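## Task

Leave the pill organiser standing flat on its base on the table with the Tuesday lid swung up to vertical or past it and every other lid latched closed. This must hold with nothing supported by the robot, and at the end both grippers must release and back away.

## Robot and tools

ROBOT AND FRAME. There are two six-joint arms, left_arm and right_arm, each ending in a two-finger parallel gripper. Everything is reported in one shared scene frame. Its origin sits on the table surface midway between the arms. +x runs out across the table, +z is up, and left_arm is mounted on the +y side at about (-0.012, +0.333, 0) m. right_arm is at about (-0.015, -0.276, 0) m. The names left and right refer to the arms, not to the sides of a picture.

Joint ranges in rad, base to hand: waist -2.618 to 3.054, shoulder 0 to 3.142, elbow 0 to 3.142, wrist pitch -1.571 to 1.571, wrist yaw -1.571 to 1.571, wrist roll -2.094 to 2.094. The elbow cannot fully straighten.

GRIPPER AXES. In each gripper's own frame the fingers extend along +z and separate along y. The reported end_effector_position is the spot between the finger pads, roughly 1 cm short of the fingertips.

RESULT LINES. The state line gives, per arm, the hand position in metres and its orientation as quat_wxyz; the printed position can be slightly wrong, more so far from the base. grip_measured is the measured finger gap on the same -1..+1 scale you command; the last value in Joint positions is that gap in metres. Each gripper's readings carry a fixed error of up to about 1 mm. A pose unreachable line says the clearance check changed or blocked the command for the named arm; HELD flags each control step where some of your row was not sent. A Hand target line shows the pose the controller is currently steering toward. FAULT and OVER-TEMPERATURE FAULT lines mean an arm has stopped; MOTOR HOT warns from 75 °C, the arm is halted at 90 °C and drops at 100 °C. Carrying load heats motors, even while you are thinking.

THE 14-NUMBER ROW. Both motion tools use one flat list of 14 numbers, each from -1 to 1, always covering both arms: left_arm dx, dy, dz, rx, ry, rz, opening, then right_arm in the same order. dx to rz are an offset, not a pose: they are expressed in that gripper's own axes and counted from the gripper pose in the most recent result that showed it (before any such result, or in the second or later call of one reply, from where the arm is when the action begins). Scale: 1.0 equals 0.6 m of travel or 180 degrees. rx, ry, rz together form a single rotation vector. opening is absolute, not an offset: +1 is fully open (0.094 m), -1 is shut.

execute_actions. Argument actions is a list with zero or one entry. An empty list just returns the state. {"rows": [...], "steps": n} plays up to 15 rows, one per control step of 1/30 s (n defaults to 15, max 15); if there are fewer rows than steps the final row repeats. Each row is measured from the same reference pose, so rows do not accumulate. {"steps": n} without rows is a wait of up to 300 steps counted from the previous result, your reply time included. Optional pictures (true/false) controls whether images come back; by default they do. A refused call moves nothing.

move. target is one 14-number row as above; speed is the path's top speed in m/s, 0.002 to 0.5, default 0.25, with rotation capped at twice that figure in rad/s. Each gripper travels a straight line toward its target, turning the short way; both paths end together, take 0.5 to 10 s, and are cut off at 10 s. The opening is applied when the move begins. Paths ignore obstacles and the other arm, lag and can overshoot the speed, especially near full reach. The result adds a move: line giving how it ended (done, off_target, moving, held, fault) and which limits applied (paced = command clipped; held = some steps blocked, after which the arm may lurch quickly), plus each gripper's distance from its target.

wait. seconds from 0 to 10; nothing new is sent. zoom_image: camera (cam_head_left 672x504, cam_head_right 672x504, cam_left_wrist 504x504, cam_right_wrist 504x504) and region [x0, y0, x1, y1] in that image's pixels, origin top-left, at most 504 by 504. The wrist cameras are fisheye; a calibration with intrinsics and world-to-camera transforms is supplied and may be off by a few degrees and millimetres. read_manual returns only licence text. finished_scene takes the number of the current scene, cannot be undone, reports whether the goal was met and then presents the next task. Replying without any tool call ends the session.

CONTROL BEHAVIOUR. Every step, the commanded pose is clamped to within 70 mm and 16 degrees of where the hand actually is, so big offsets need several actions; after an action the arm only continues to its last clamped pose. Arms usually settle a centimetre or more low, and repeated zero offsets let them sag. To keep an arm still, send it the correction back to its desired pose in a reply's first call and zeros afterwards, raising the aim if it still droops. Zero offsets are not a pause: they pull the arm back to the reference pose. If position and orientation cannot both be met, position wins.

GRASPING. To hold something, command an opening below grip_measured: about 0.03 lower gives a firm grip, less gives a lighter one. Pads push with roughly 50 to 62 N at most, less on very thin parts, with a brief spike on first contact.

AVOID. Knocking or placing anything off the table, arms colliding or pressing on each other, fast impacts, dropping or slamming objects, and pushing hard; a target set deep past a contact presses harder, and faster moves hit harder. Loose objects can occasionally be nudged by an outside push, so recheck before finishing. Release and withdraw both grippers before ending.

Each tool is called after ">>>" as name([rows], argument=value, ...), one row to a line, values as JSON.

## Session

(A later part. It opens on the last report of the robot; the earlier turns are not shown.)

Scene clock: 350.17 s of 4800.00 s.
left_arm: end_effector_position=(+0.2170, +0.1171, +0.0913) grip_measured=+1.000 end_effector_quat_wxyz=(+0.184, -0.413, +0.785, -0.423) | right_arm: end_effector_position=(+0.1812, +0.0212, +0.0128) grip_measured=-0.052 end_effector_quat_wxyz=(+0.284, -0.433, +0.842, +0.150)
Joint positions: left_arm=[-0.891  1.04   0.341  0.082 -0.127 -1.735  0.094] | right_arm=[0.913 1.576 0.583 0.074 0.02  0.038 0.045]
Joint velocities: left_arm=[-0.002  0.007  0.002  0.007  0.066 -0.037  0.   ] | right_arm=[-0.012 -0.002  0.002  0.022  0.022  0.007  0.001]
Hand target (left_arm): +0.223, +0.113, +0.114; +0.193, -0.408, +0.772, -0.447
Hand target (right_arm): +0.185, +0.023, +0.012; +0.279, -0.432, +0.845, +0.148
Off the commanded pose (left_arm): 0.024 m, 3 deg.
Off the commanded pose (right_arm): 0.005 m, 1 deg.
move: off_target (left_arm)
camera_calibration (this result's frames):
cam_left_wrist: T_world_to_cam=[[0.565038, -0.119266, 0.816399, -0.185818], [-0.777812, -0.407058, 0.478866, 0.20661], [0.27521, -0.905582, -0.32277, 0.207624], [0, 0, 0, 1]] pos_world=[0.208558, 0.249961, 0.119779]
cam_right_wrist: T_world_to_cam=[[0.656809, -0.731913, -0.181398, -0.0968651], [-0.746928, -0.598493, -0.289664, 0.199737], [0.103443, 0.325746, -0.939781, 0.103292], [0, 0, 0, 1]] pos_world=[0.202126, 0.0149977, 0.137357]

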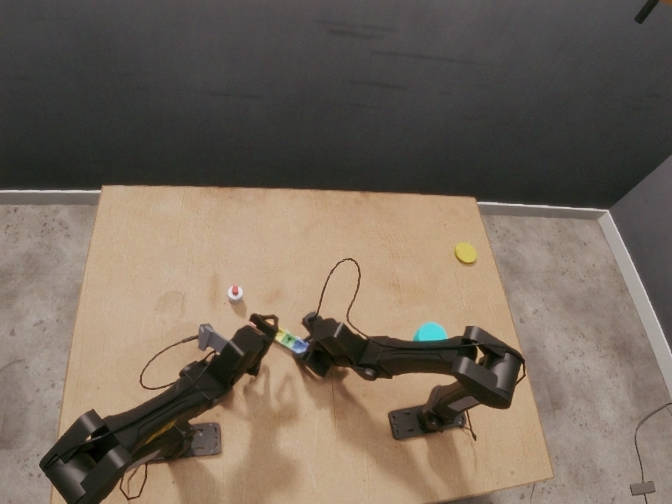

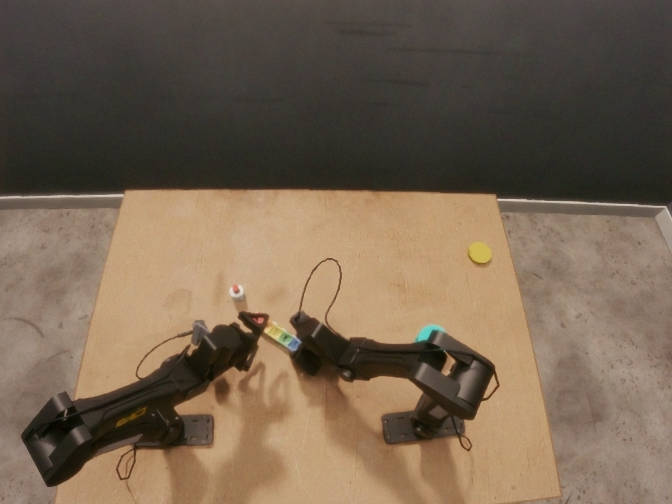

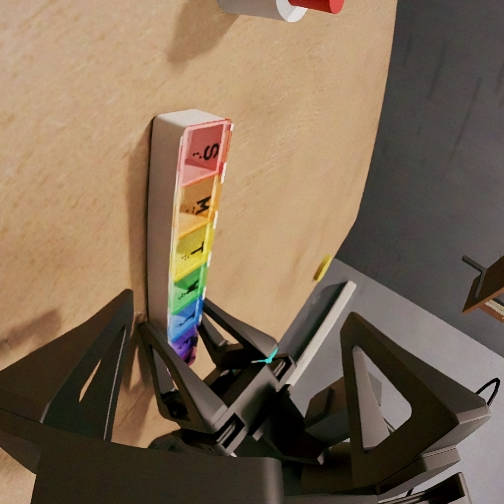

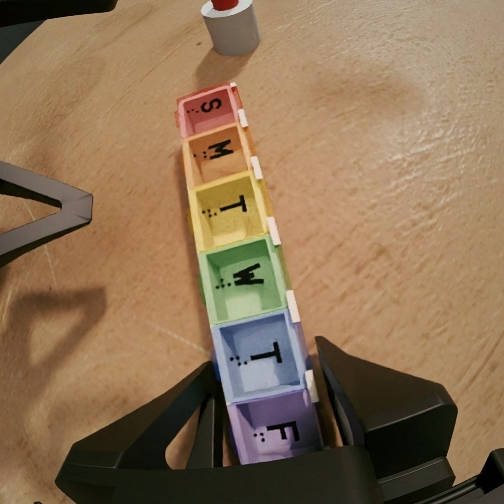

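>>> execute_actions([
  {"rows":[[0,-0.04,-0.02,0.04,0,0,1,0,0,0,0,0,0,-0.42]],"steps":15},
])

Scene clock: 353.13 s of 4800.00 s.
left_arm: end_effector_position=(+0.2209, +0.1154, +0.1097) grip_measured=+1.000 end_effector_quat_wxyz=(+0.197, -0.408, +0.764, -0.458) | right_arm: end_effector_position=(+0.1816, +0.0215, +0.0132) grip_measured=-0.312 end_effector_quat_wxyz=(+0.285, -0.433, +0.842, +0.150)
Joint positions: left_arm=[-0.891  0.992  0.324  0.136 -0.138 -1.735  0.094] | right_arm=[0.913 1.576 0.583 0.076 0.021 0.038 0.032]
Joint velocities: left_arm=[-0.007 -0.007 -0.002 -0.037  0.022  0.007  0.   ] | right_arm=[-0.007  0.002 -0.002  0.037  0.007 -0.037 -0.001]
Hand target (left_arm): +0.221, +0.116, +0.118; +0.209, -0.400, +0.758, -0.471
Hand target (right_arm): +0.181, +0.021, +0.013; +0.284, -0.433, +0.842, +0.150
Off the commanded pose (left_arm): 0.008 m, 2 deg.
Off the commanded pose (right_arm): 0.001 m, 0 deg.
Steps of this call (steps 1 to 74: nothing new was sent; steps 75 to 89: all 15 steps of this action). Readings (end_effector_position):
75: left_arm (+0.2170, +0.1171, +0.0922) | right_arm (+0.1815, +0.0214, +0.0131)
76: left_arm (+0.2172, +0.1174, +0.0948) | right_arm (+0.1816, +0.0215, +0.0132)
78: left_arm (+0.2179, +0.1174, +0.1008) | right_arm (+0.1816, +0.0215, +0.0132)
82: left_arm (+0.2201, +0.1159, +0.1081) | right_arm (+0.1816, +0.0215, +0.0132)
89: the state above
camera_calibration (this result's frames):
cam_left_wrist: T_world_to_cam=[[0.513832, -0.0644167, 0.855469, -0.202582], [-0.803381, -0.385914, 0.453486, 0.206188], [0.300926, -0.920283, -0.250046, 0.199043], [0, 0, 0, 1]] pos_world=[0.209843, 0.249697, 0.129569]
cam_right_wrist: T_world_to_cam=[[0.656788, -0.731929, -0.181408, -0.0968118], [-0.746695, -0.597684, -0.291925, 0.200258], [0.105244, 0.327189, -0.93908, 0.103115], [0, 0, 0, 1]] pos_world=[0.202264, 0.0150936, 0.137732]

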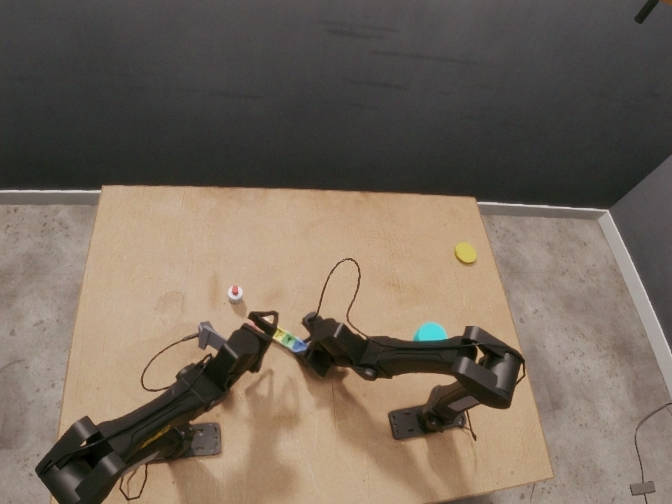

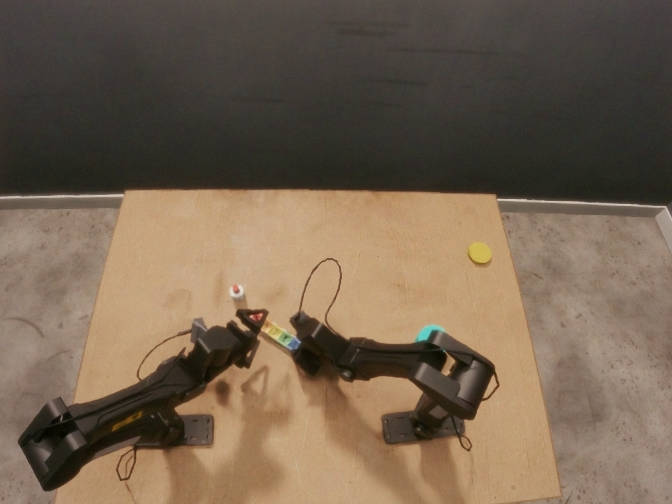

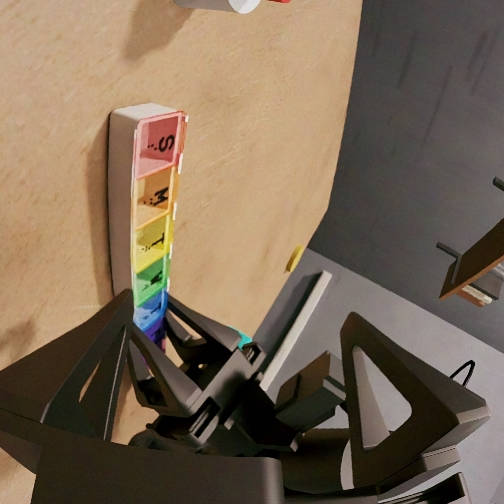

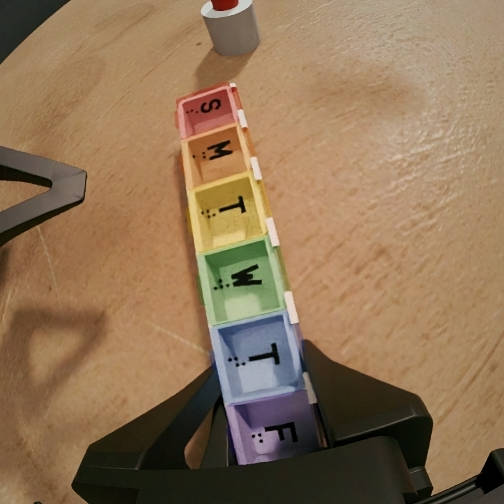

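>>> move(target=[0.0105,0.021,0.022,0.094,0,0,1,0,0,0,0,0,0,-0.40], speed=0.08)

Scene clock: 369.43 s of 4800.00 s.
left_arm: end_effector_position=(+0.2239, +0.1040, +0.0966) grip_measured=+1.000 end_effector_quat_wxyz=(+0.249, -0.379, +0.683, -0.572) | right_arm: end_effector_position=(+0.1816, +0.0215, +0.0132) grip_measured=-0.312 end_effector_quat_wxyz=(+0.285, -0.433, +0.842, +0.150)
Joint positions: left_arm=[-0.967  1.42   0.054  1.135 -0.248 -1.724  0.094] | right_arm=[0.913 1.576 0.583 0.076 0.021 0.038 0.032]
Joint velocities: left_arm=[ 0.012  0.007  0.012 -0.007 -0.022 -0.007  0.   ] | right_arm=[-0.007 -0.002  0.007  0.037  0.037  0.037  0.   ]
Hand target (left_arm): +0.221, +0.106, +0.091; +0.254, -0.374, +0.690, -0.566
Hand target (right_arm): +0.182, +0.021, +0.013; +0.285, -0.433, +0.842, +0.150
Off the commanded pose (left_arm): 0.006 m, 1 deg.
Off the commanded pose (right_arm): 0.000 m, 0 deg.
After step 90, 10.70 s passed at rest.
move: done
camera_calibration (this result's frames):
cam_left_wrist: T_world_to_cam=[[0.302498, 0.12255, 0.945239, -0.174362], [-0.88623, -0.328871, 0.326252, 0.235027], [0.350844, -0.936389, 0.00912493, 0.149845], [0, 0, 0, 1]] pos_world=[0.20846, 0.238975, 0.0867686]
cam_right_wrist: T_world_to_cam=[[0.656788, -0.731929, -0.181408, -0.0968118], [-0.746695, -0.597684, -0.291925, 0.200258], [0.105244, 0.327189, -0.93908, 0.103115], [0, 0, 0, 1]] pos_world=[0.202264, 0.0150936, 0.137732]

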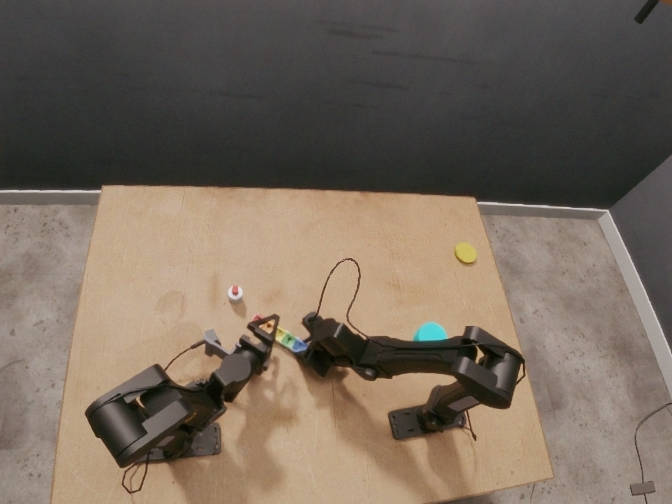

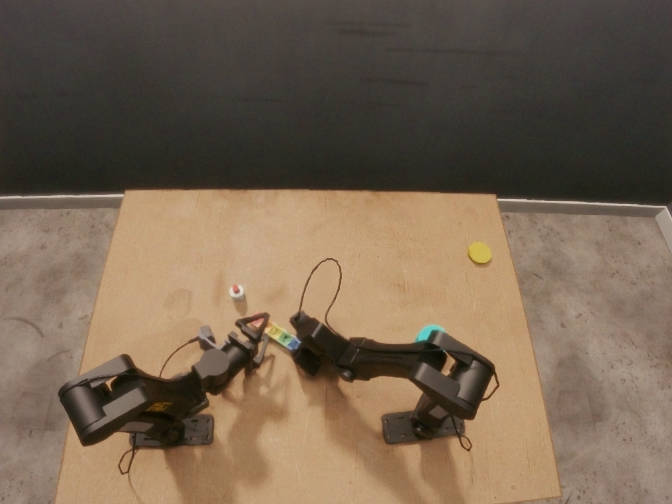

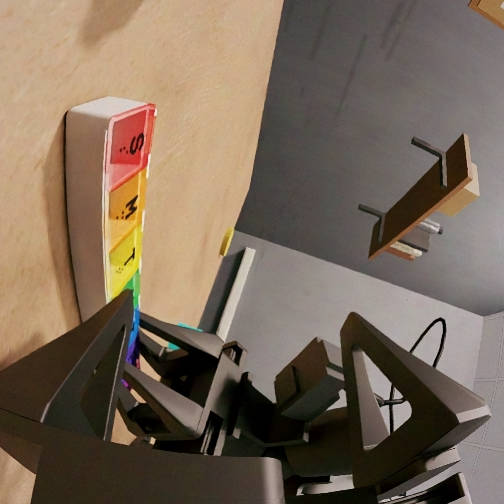

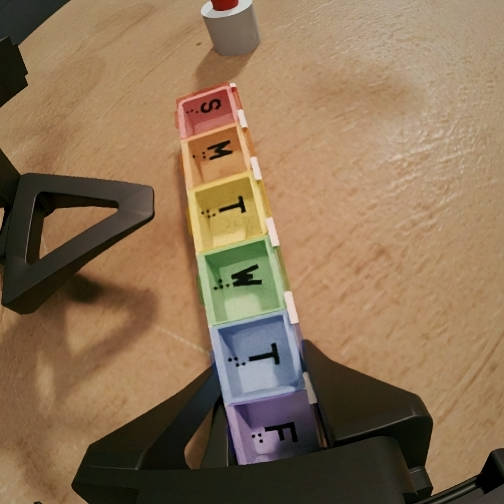

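>>> move(target=[-0.003,0.032,0.005,0,0,0.03,1,0,0,0,0,0,0,-0.40], speed=0.04)

>>> zoom_image(camera="cam_right_wrist", region=[80, 110, 280, 310])

>>> zoom_image(camera="cam_left_wrist", region=[40, 190, 200, 350])

Scene clock: 383.10 s of 4800.00 s.
left_arm: end_effector_position=(+0.2257, +0.1017, +0.0796) grip_measured=+1.000 end_effector_quat_wxyz=(+0.271, -0.352, +0.696, -0.564) | right_arm: end_effector_position=(+0.1816, +0.0215, +0.0132) grip_measured=-0.312 end_effector_quat_wxyz=(+0.285, -0.433, +0.842, +0.150)
Joint positions: left_arm=[-0.967  1.657  0.042  1.389 -0.248 -1.647  0.094] | right_arm=[0.913 1.576 0.583 0.076 0.021 0.038 0.032]
Joint velocities: left_arm=[-0.012  0.032 -0.017  0.051 -0.007  0.007  0.   ] | right_arm=[-0.007  0.012  0.017 -0.081  0.022 -0.051 -0.   ]
Hand target (left_arm): +0.223, +0.105, +0.076; +0.275, -0.347, +0.701, -0.559
Hand target (right_arm): +0.182, +0.021, +0.013; +0.285, -0.433, +0.842, +0.150
Off the commanded pose (left_arm): 0.005 m, 1 deg.
Off the commanded pose (right_arm): 0.000 m, 0 deg.
After step 90, 9.10 s passed at rest.
move: done
camera_calibration (this result's frames):
cam_left_wrist: T_world_to_cam=[[0.258794, 0.0640202, 0.963809, -0.144247], [-0.905774, -0.330546, 0.265167, 0.250866], [0.335559, -0.941616, -0.0275556, 0.154044], [0, 0, 0, 1]] pos_world=[0.212867, 0.237208, 0.0767495]
cam_right_wrist: T_world_to_cam=[[0.656788, -0.731929, -0.181408, -0.0968118], [-0.746695, -0.597684, -0.291925, 0.200258], [0.105244, 0.327189, -0.93908, 0.103115], [0, 0, 0, 1]] pos_world=[0.202264, 0.0150936, 0.137732]

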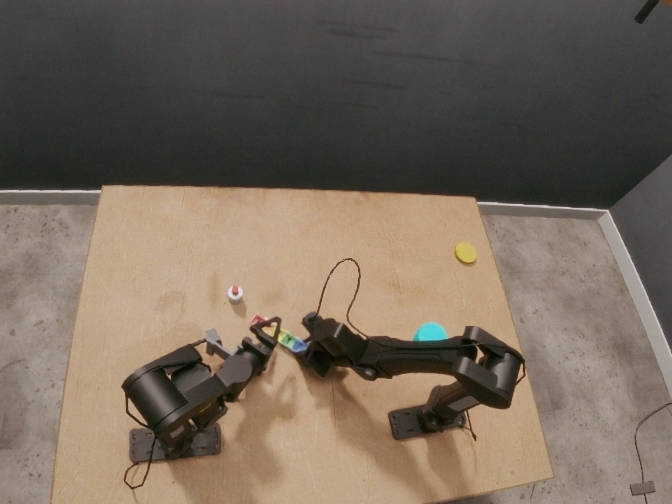

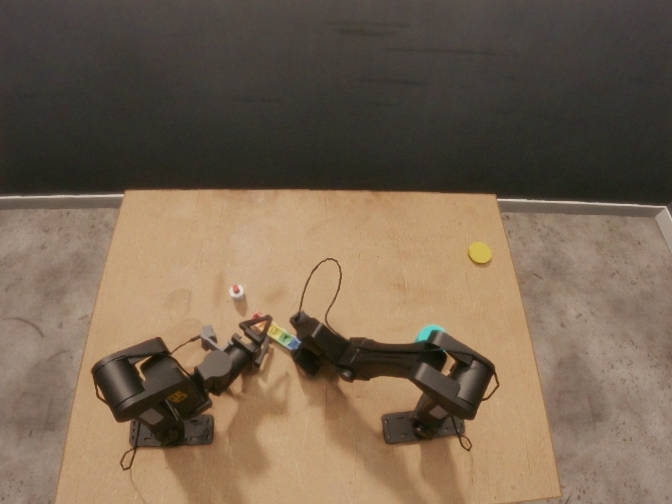

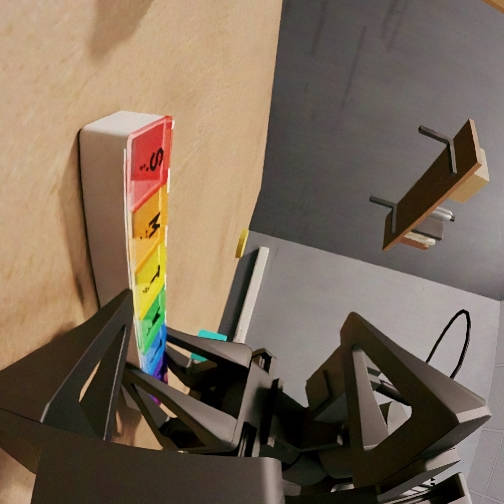

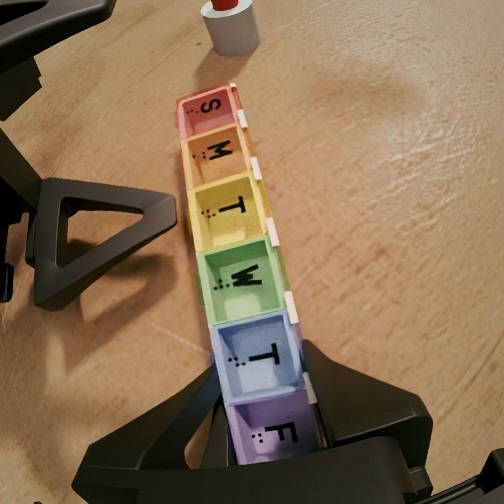

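Region (80, 110, 280, 310) of cam_right_wrist's 504x504 image, scaled by 2.520, with more detail than that image has.

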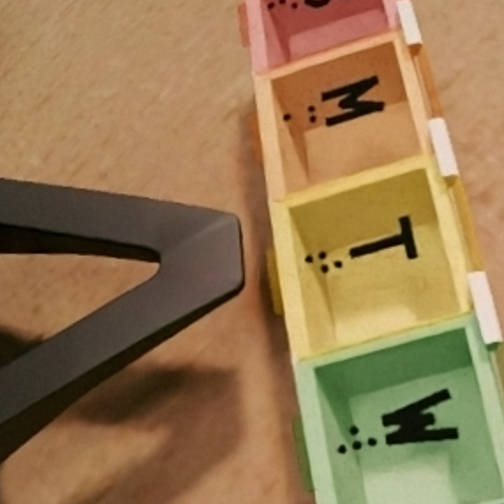

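Region (40, 190, 200, 350) of cam_left_wrist's 504x504 image, scaled by 3.150, with more detail than that image has.

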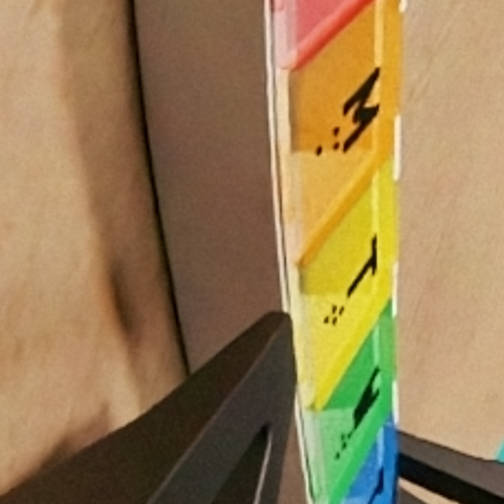

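>>> move(target=[0,0.012,0.009,-0.028,0,0,1,0,0,0,0,0,0,-0.40], speed=0.03)

>>> zoom_image(camera="cam_right_wrist", region=[80, 110, 280, 310])

>>> zoom_image(camera="cam_left_wrist", region=[40, 190, 200, 350])

Scene clock: 392.50 s of 4800.00 s.
left_arm: end_effector_position=(+0.2196, +0.1046, +0.0565) grip_measured=+1.000 end_effector_quat_wxyz=(+0.248, -0.365, +0.734, -0.516) | right_arm: end_effector_position=(+0.1816, +0.0215, +0.0132) grip_measured=-0.312 end_effector_quat_wxyz=(+0.285, -0.433, +0.842, +0.150)
Joint positions: left_arm=[-0.967  1.557  0.061  1.134 -0.23  -1.671  0.094] | right_arm=[0.913 1.576 0.583 0.076 0.021 0.038 0.032]
Joint velocities: left_arm=[-0.002 -0.002  0.007 -0.007 -0.022 -0.022  0.   ] | right_arm=[ 0.007  0.002 -0.002 -0.007 -0.022 -0.081 -0.001]
Hand target (left_arm): +0.228, +0.100, +0.072; +0.256, -0.364, +0.720, -0.533
Hand target (right_arm): +0.182, +0.021, +0.013; +0.285, -0.433, +0.842, +0.150
Off the commanded pose (left_arm): 0.018 m, 3 deg.
Off the commanded pose (right_arm): 0.000 m, 0 deg.
After step 90, 4.47 s passed at rest.
move: off_target (left_arm)
camera_calibration (this result's frames):
cam_left_wrist: T_world_to_cam=[[0.354942, -0.020191, 0.93467, -0.131261], [-0.879199, -0.347111, 0.326378, 0.244892], [0.317845, -0.937607, -0.140956, 0.168131], [0, 0, 0, 1]] pos_world=[0.208459, 0.239996, 0.0664571]
cam_right_wrist: T_world_to_cam=[[0.656788, -0.731929, -0.181408, -0.0968118], [-0.746695, -0.597684, -0.291925, 0.200258], [0.105244, 0.327189, -0.93908, 0.103115], [0, 0, 0, 1]] pos_world=[0.202264, 0.0150936, 0.137732]

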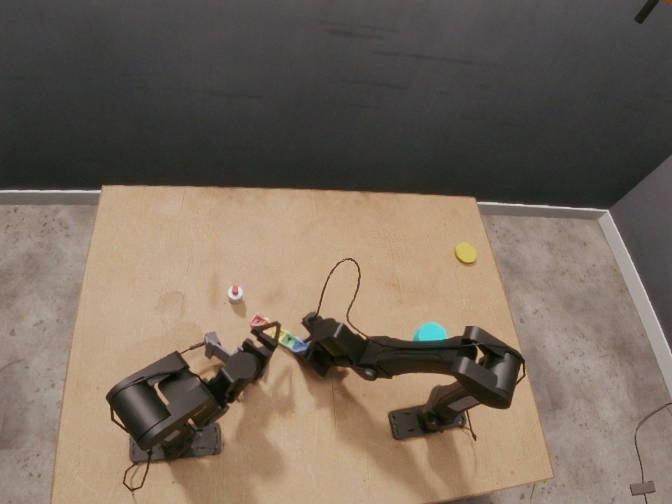

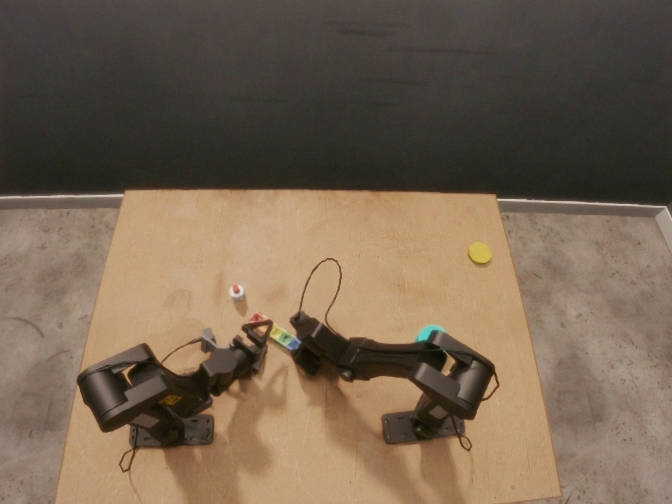

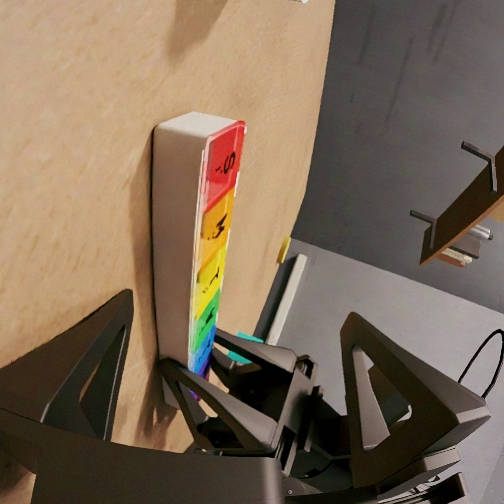

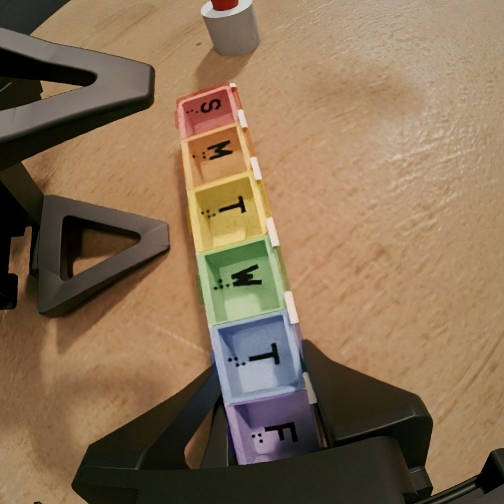

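Region (80, 110, 280, 310) of cam_right_wrist's 504x504 image, scaled by 2.520, with more detail than that image has.

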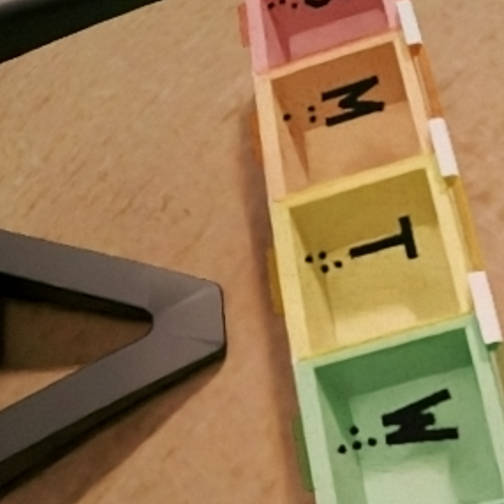

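Region (40, 190, 200, 350) of cam_left_wrist's 504x504 image, scaled by 3.150, with more detail than that image has.

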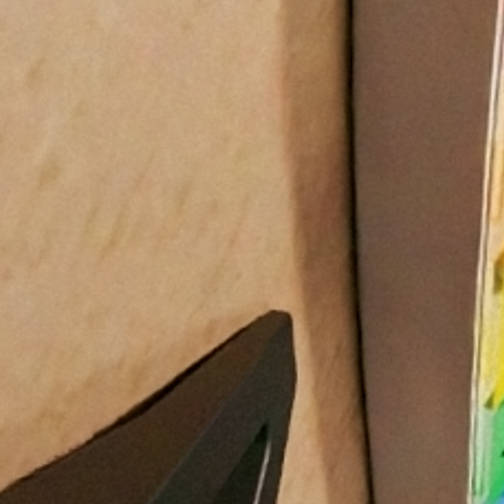

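>>> move(target=[0,-0.046,-0.005,0.015,0,0,1,0,0,0,0,0,0,-0.40], speed=0.03)

>>> zoom_image(camera="cam_right_wrist", region=[80, 110, 280, 310])

>>> zoom_image(camera="cam_left_wrist", region=[60, 190, 220, 350])

Scene clock: 401.63 s of 4800.00 s.
left_arm: end_effector_position=(+0.2170, +0.1079, +0.0664) grip_measured=+1.000 end_effector_quat_wxyz=(+0.247, -0.366, +0.734, -0.516) | right_arm: end_effector_position=(+0.1816, +0.0215, +0.0132) grip_measured=-0.312 end_effector_quat_wxyz=(+0.285, -0.433, +0.842, +0.150)
Joint positions: left_arm=[-0.967  1.417  0.061  0.993 -0.23  -1.673  0.094] | right_arm=[0.913 1.576 0.583 0.076 0.021 0.038 0.032]
Joint velocities: left_arm=[ 0.002  0.007 -0.012 -0.081  0.022 -0.037  0.   ] | right_arm=[ 0.002 -0.027 -0.007 -0.051 -0.037  0.051 -0.   ]
Hand target (left_arm): +0.225, +0.101, +0.084; +0.257, -0.359, +0.721, -0.534
Hand target (right_arm): +0.182, +0.021, +0.013; +0.285, -0.433, +0.842, +0.150
Off the commanded pose (left_arm): 0.020 m, 3 deg.
Off the commanded pose (right_arm): 0.000 m, 0 deg.
After step 90, 4.97 s passed at rest.
move: off_target (left_arm)
camera_calibration (this result's frames):
cam_left_wrist: T_world_to_cam=[[0.356526, -0.0198406, 0.934075, -0.139858], [-0.878587, -0.347159, 0.327973, 0.240248], [0.317765, -0.937596, -0.141203, 0.173451], [0, 0, 0, 1]] pos_world=[0.205825, 0.243256, 0.0763348]
cam_right_wrist: T_world_to_cam=[[0.656788, -0.731929, -0.181408, -0.0968118], [-0.746695, -0.597684, -0.291925, 0.200258], [0.105244, 0.327189, -0.93908, 0.103115], [0, 0, 0, 1]] pos_world=[0.202264, 0.0150936, 0.137732]

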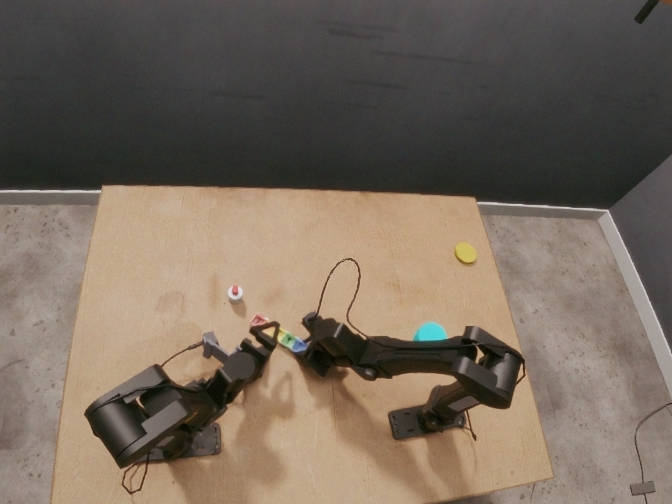

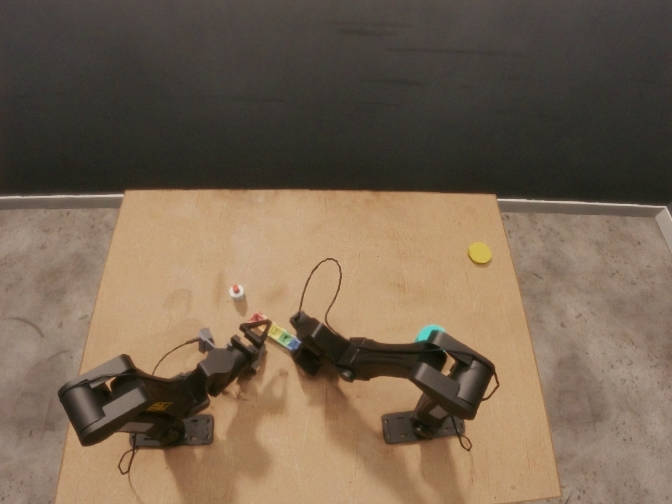

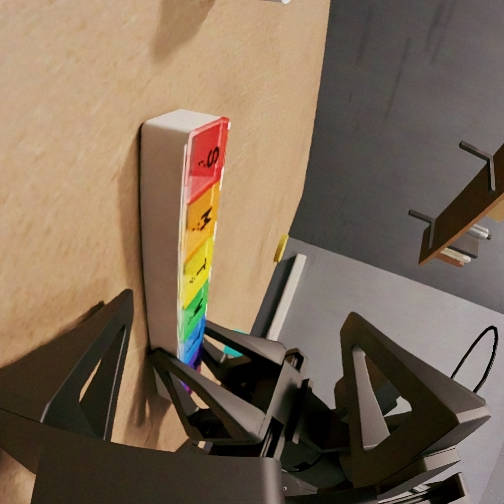

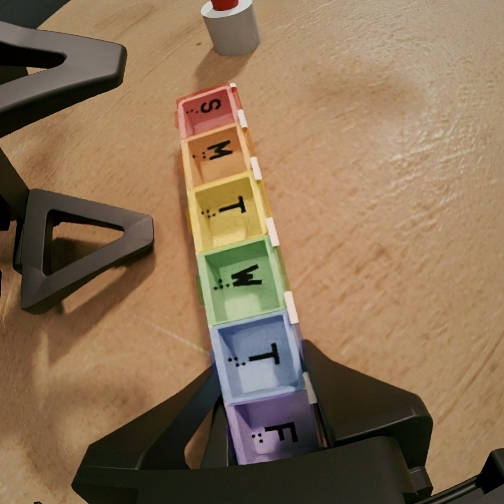

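Region (80, 110, 280, 310) of cam_right_wrist's 504x504 image, scaled by 2.520, with more detail than that image has.

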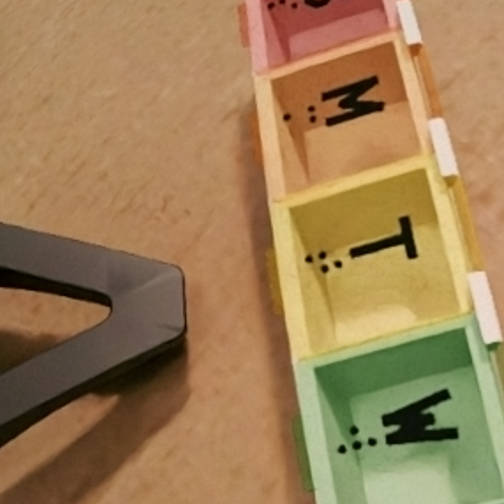

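Region (60, 190, 220, 350) of cam_left_wrist's 504x504 image, scaled by 3.150, with more detail than that image has.

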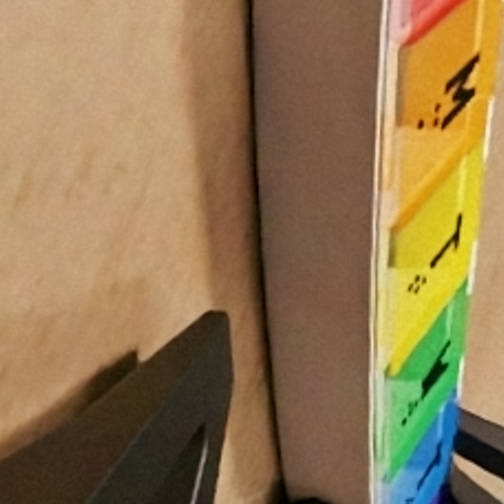

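>>> move(target=[0,-0.053,0.025,0.015,0,0,1,0,0,0,0,0,0,-0.40], speed=0.03)

>>> zoom_image(camera="cam_right_wrist", region=[80, 110, 280, 310])

>>> zoom_image(camera="cam_left_wrist", region=[60, 190, 220, 350])

Scene clock: 408.17 s of 4800.00 s.
left_arm: end_effector_position=(+0.2285, +0.0982, +0.0749) grip_measured=+1.000 end_effector_quat_wxyz=(+0.245, -0.365, +0.734, -0.518) | right_arm: end_effector_position=(+0.1816, +0.0215, +0.0132) grip_measured=-0.312 end_effector_quat_wxyz=(+0.285, -0.433, +0.842, +0.150)
Joint positions: left_arm=[-0.945  1.417  0.125  0.935 -0.205 -1.666  0.094] | right_arm=[0.913 1.576 0.583 0.076 0.021 0.038 0.032]
Joint velocities: left_arm=[-0.007 -0.012  0.007 -0.022  0.022  0.022  0.   ] | right_arm=[-0.007  0.012 -0.002  0.007  0.037 -0.007 -0.   ]
Hand target (left_arm): +0.237, +0.093, +0.091; +0.256, -0.359, +0.722, -0.534
Hand target (right_arm): +0.182, +0.021, +0.013; +0.285, -0.433, +0.842, +0.150
Off the commanded pose (left_arm): 0.019 m, 3 deg.
Off the commanded pose (right_arm): 0.000 m, 0 deg.
After step 90, 2.03 s passed at rest.
move: off_target (left_arm)
camera_calibration (this result's frames):
cam_left_wrist: T_world_to_cam=[[0.355785, -0.0165407, 0.934421, -0.15231], [-0.880012, -0.34254, 0.329005, 0.243962], [0.314635, -0.939358, -0.136427, 0.162393], [0, 0, 0, 1]] pos_world=[0.217785, 0.233593, 0.0842115]
cam_right_wrist: T_world_to_cam=[[0.656788, -0.731929, -0.181408, -0.0968118], [-0.746695, -0.597684, -0.291925, 0.200258], [0.105244, 0.327189, -0.93908, 0.103115], [0, 0, 0, 1]] pos_world=[0.202264, 0.0150936, 0.137732]

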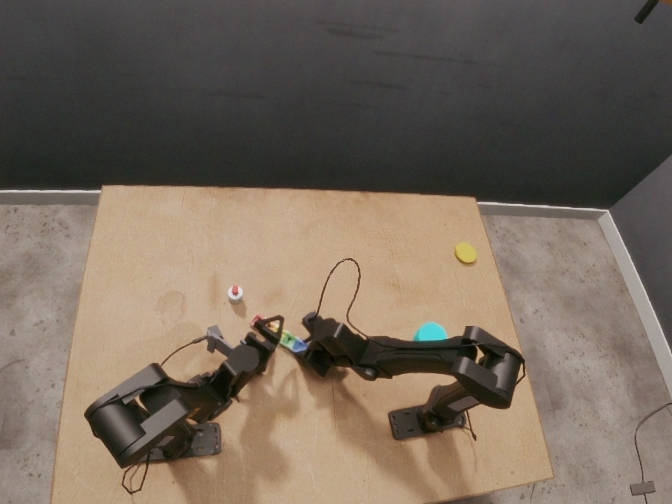

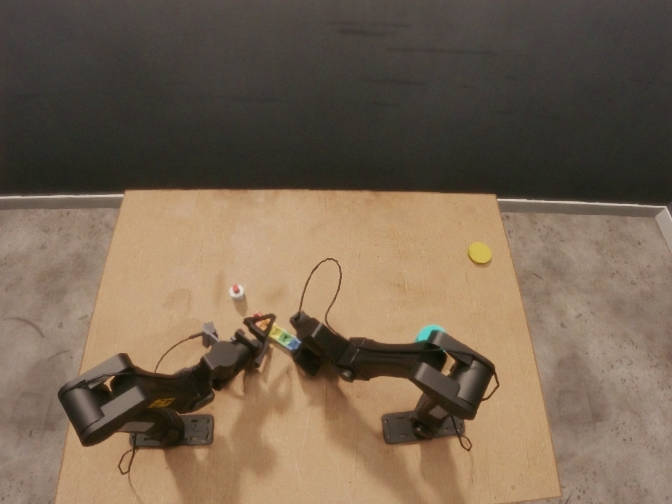

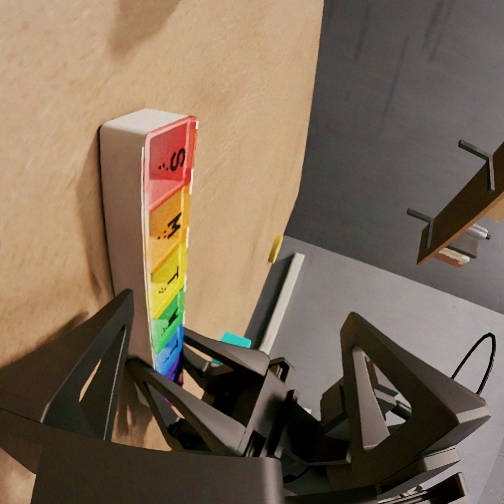

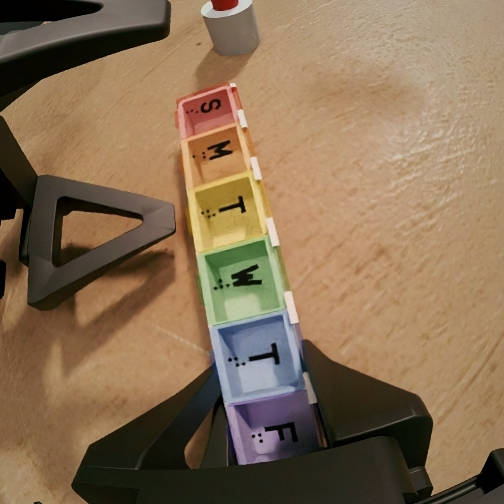

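Region (80, 110, 280, 310) of cam_right_wrist's 504x504 image, scaled by 2.520, with more detail than that image has.

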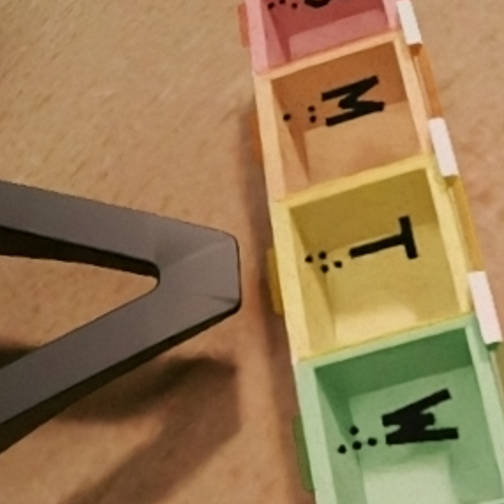

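Region (60, 190, 220, 350) of cam_left_wrist's 504x504 image, scaled by 3.150, with more detail than that image has.

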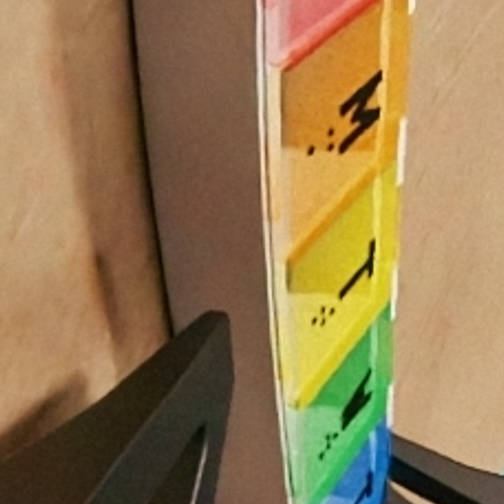

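>>> move(target=[-0.002,-0.027,0.019,0.015,0,0,1,0,0,0,0,0,0,-0.40], speed=0.02)

>>> zoom_image(camera="cam_right_wrist", region=[80, 110, 280, 310])

>>> zoom_image(camera="cam_left_wrist", region=[60, 190, 220, 350])

Scene clock: 413.80 s of 4800.00 s.
left_arm: end_effector_position=(+0.2308, +0.0977, +0.0729) grip_measured=+1.000 end_effector_quat_wxyz=(+0.244, -0.364, +0.733, -0.521) | right_arm: end_effector_position=(+0.1816, +0.0215, +0.0132) grip_measured=-0.312 end_effector_quat_wxyz=(+0.285, -0.433, +0.842, +0.150)
Joint positions: left_arm=[-0.932  1.451  0.125  0.973 -0.189 -1.663  0.094] | right_arm=[0.913 1.576 0.583 0.076 0.021 0.038 0.032]
Joint velocities: left_arm=[ 0.007  0.007 -0.012  0.081  0.037  0.007  0.   ] | right_arm=[-0.007 -0.002 -0.012 -0.037  0.022 -0.007 -0.001]
Hand target (left_arm): +0.241, +0.090, +0.086; +0.254, -0.359, +0.722, -0.535
Hand target (right_arm): +0.182, +0.021, +0.013; +0.285, -0.433, +0.842, +0.150
Off the commanded pose (left_arm): 0.019 m, 3 deg.
Off the commanded pose (right_arm): 0.000 m, 0 deg.
After step 90, 1.20 s passed at rest.
move: off_target (left_arm)
camera_calibration (this result's frames):
cam_left_wrist: T_world_to_cam=[[0.355864, -0.0125638, 0.934453, -0.151636], [-0.881054, -0.337924, 0.330985, 0.246154], [0.311616, -0.94109, -0.131324, 0.16144], [0, 0, 0, 1]] pos_world=[0.22053, 0.233205, 0.0814245]
cam_right_wrist: T_world_to_cam=[[0.656788, -0.731929, -0.181408, -0.0968118], [-0.746695, -0.597684, -0.291925, 0.200258], [0.105244, 0.327189, -0.93908, 0.103115], [0, 0, 0, 1]] pos_world=[0.202264, 0.0150936, 0.137732]

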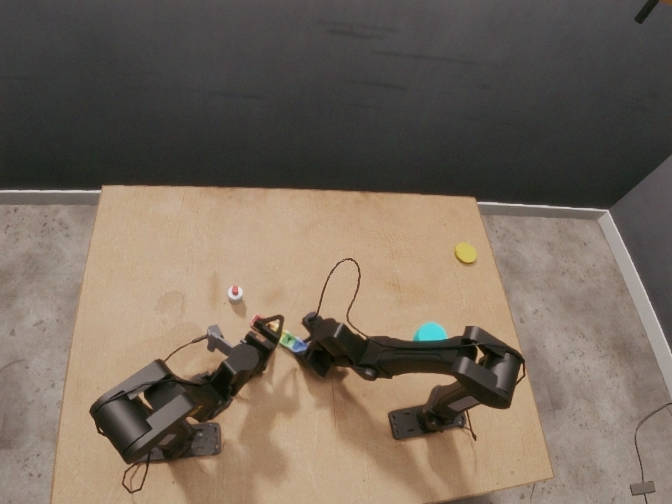

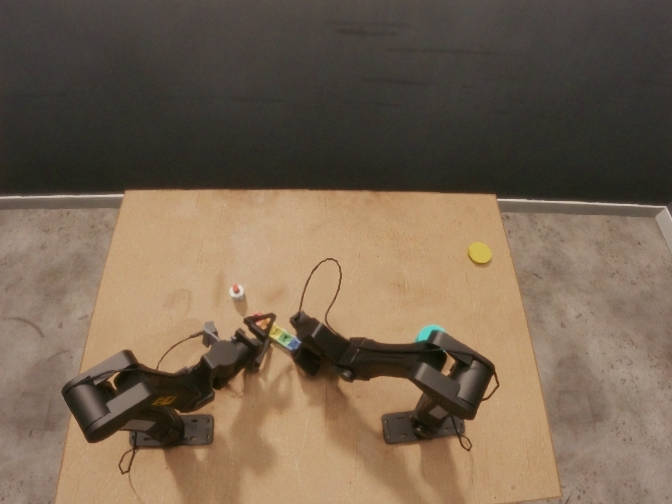

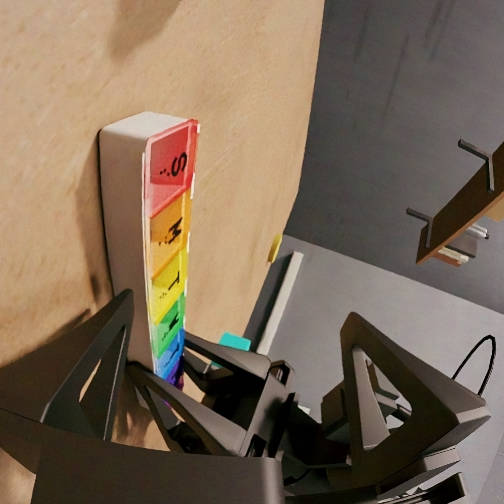

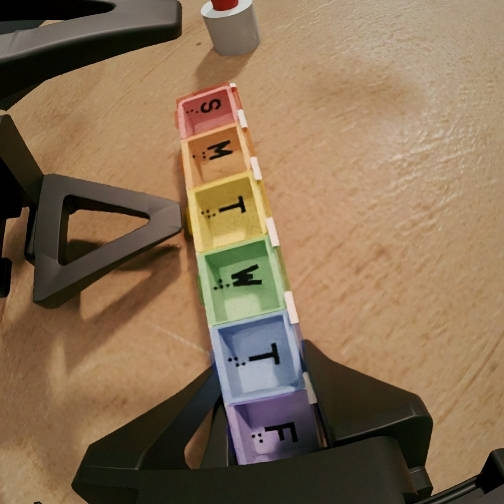

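Region (80, 110, 280, 310) of cam_right_wrist's 504x504 image, scaled by 2.520, with more detail than that image has.

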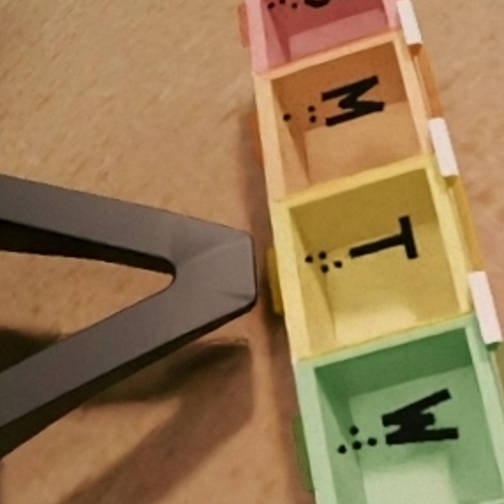

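Region (60, 190, 220, 350) of cam_left_wrist's 504x504 image, scaled by 3.150, with more detail than that image has.

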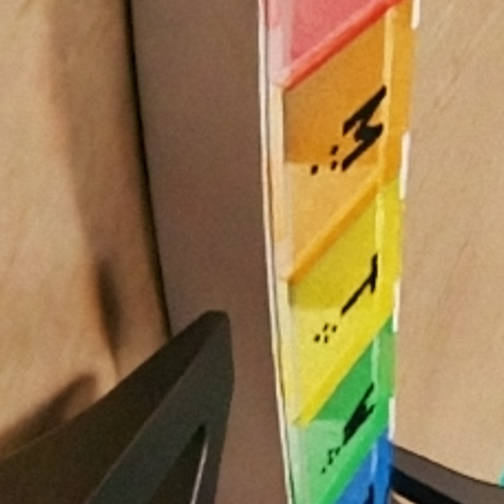

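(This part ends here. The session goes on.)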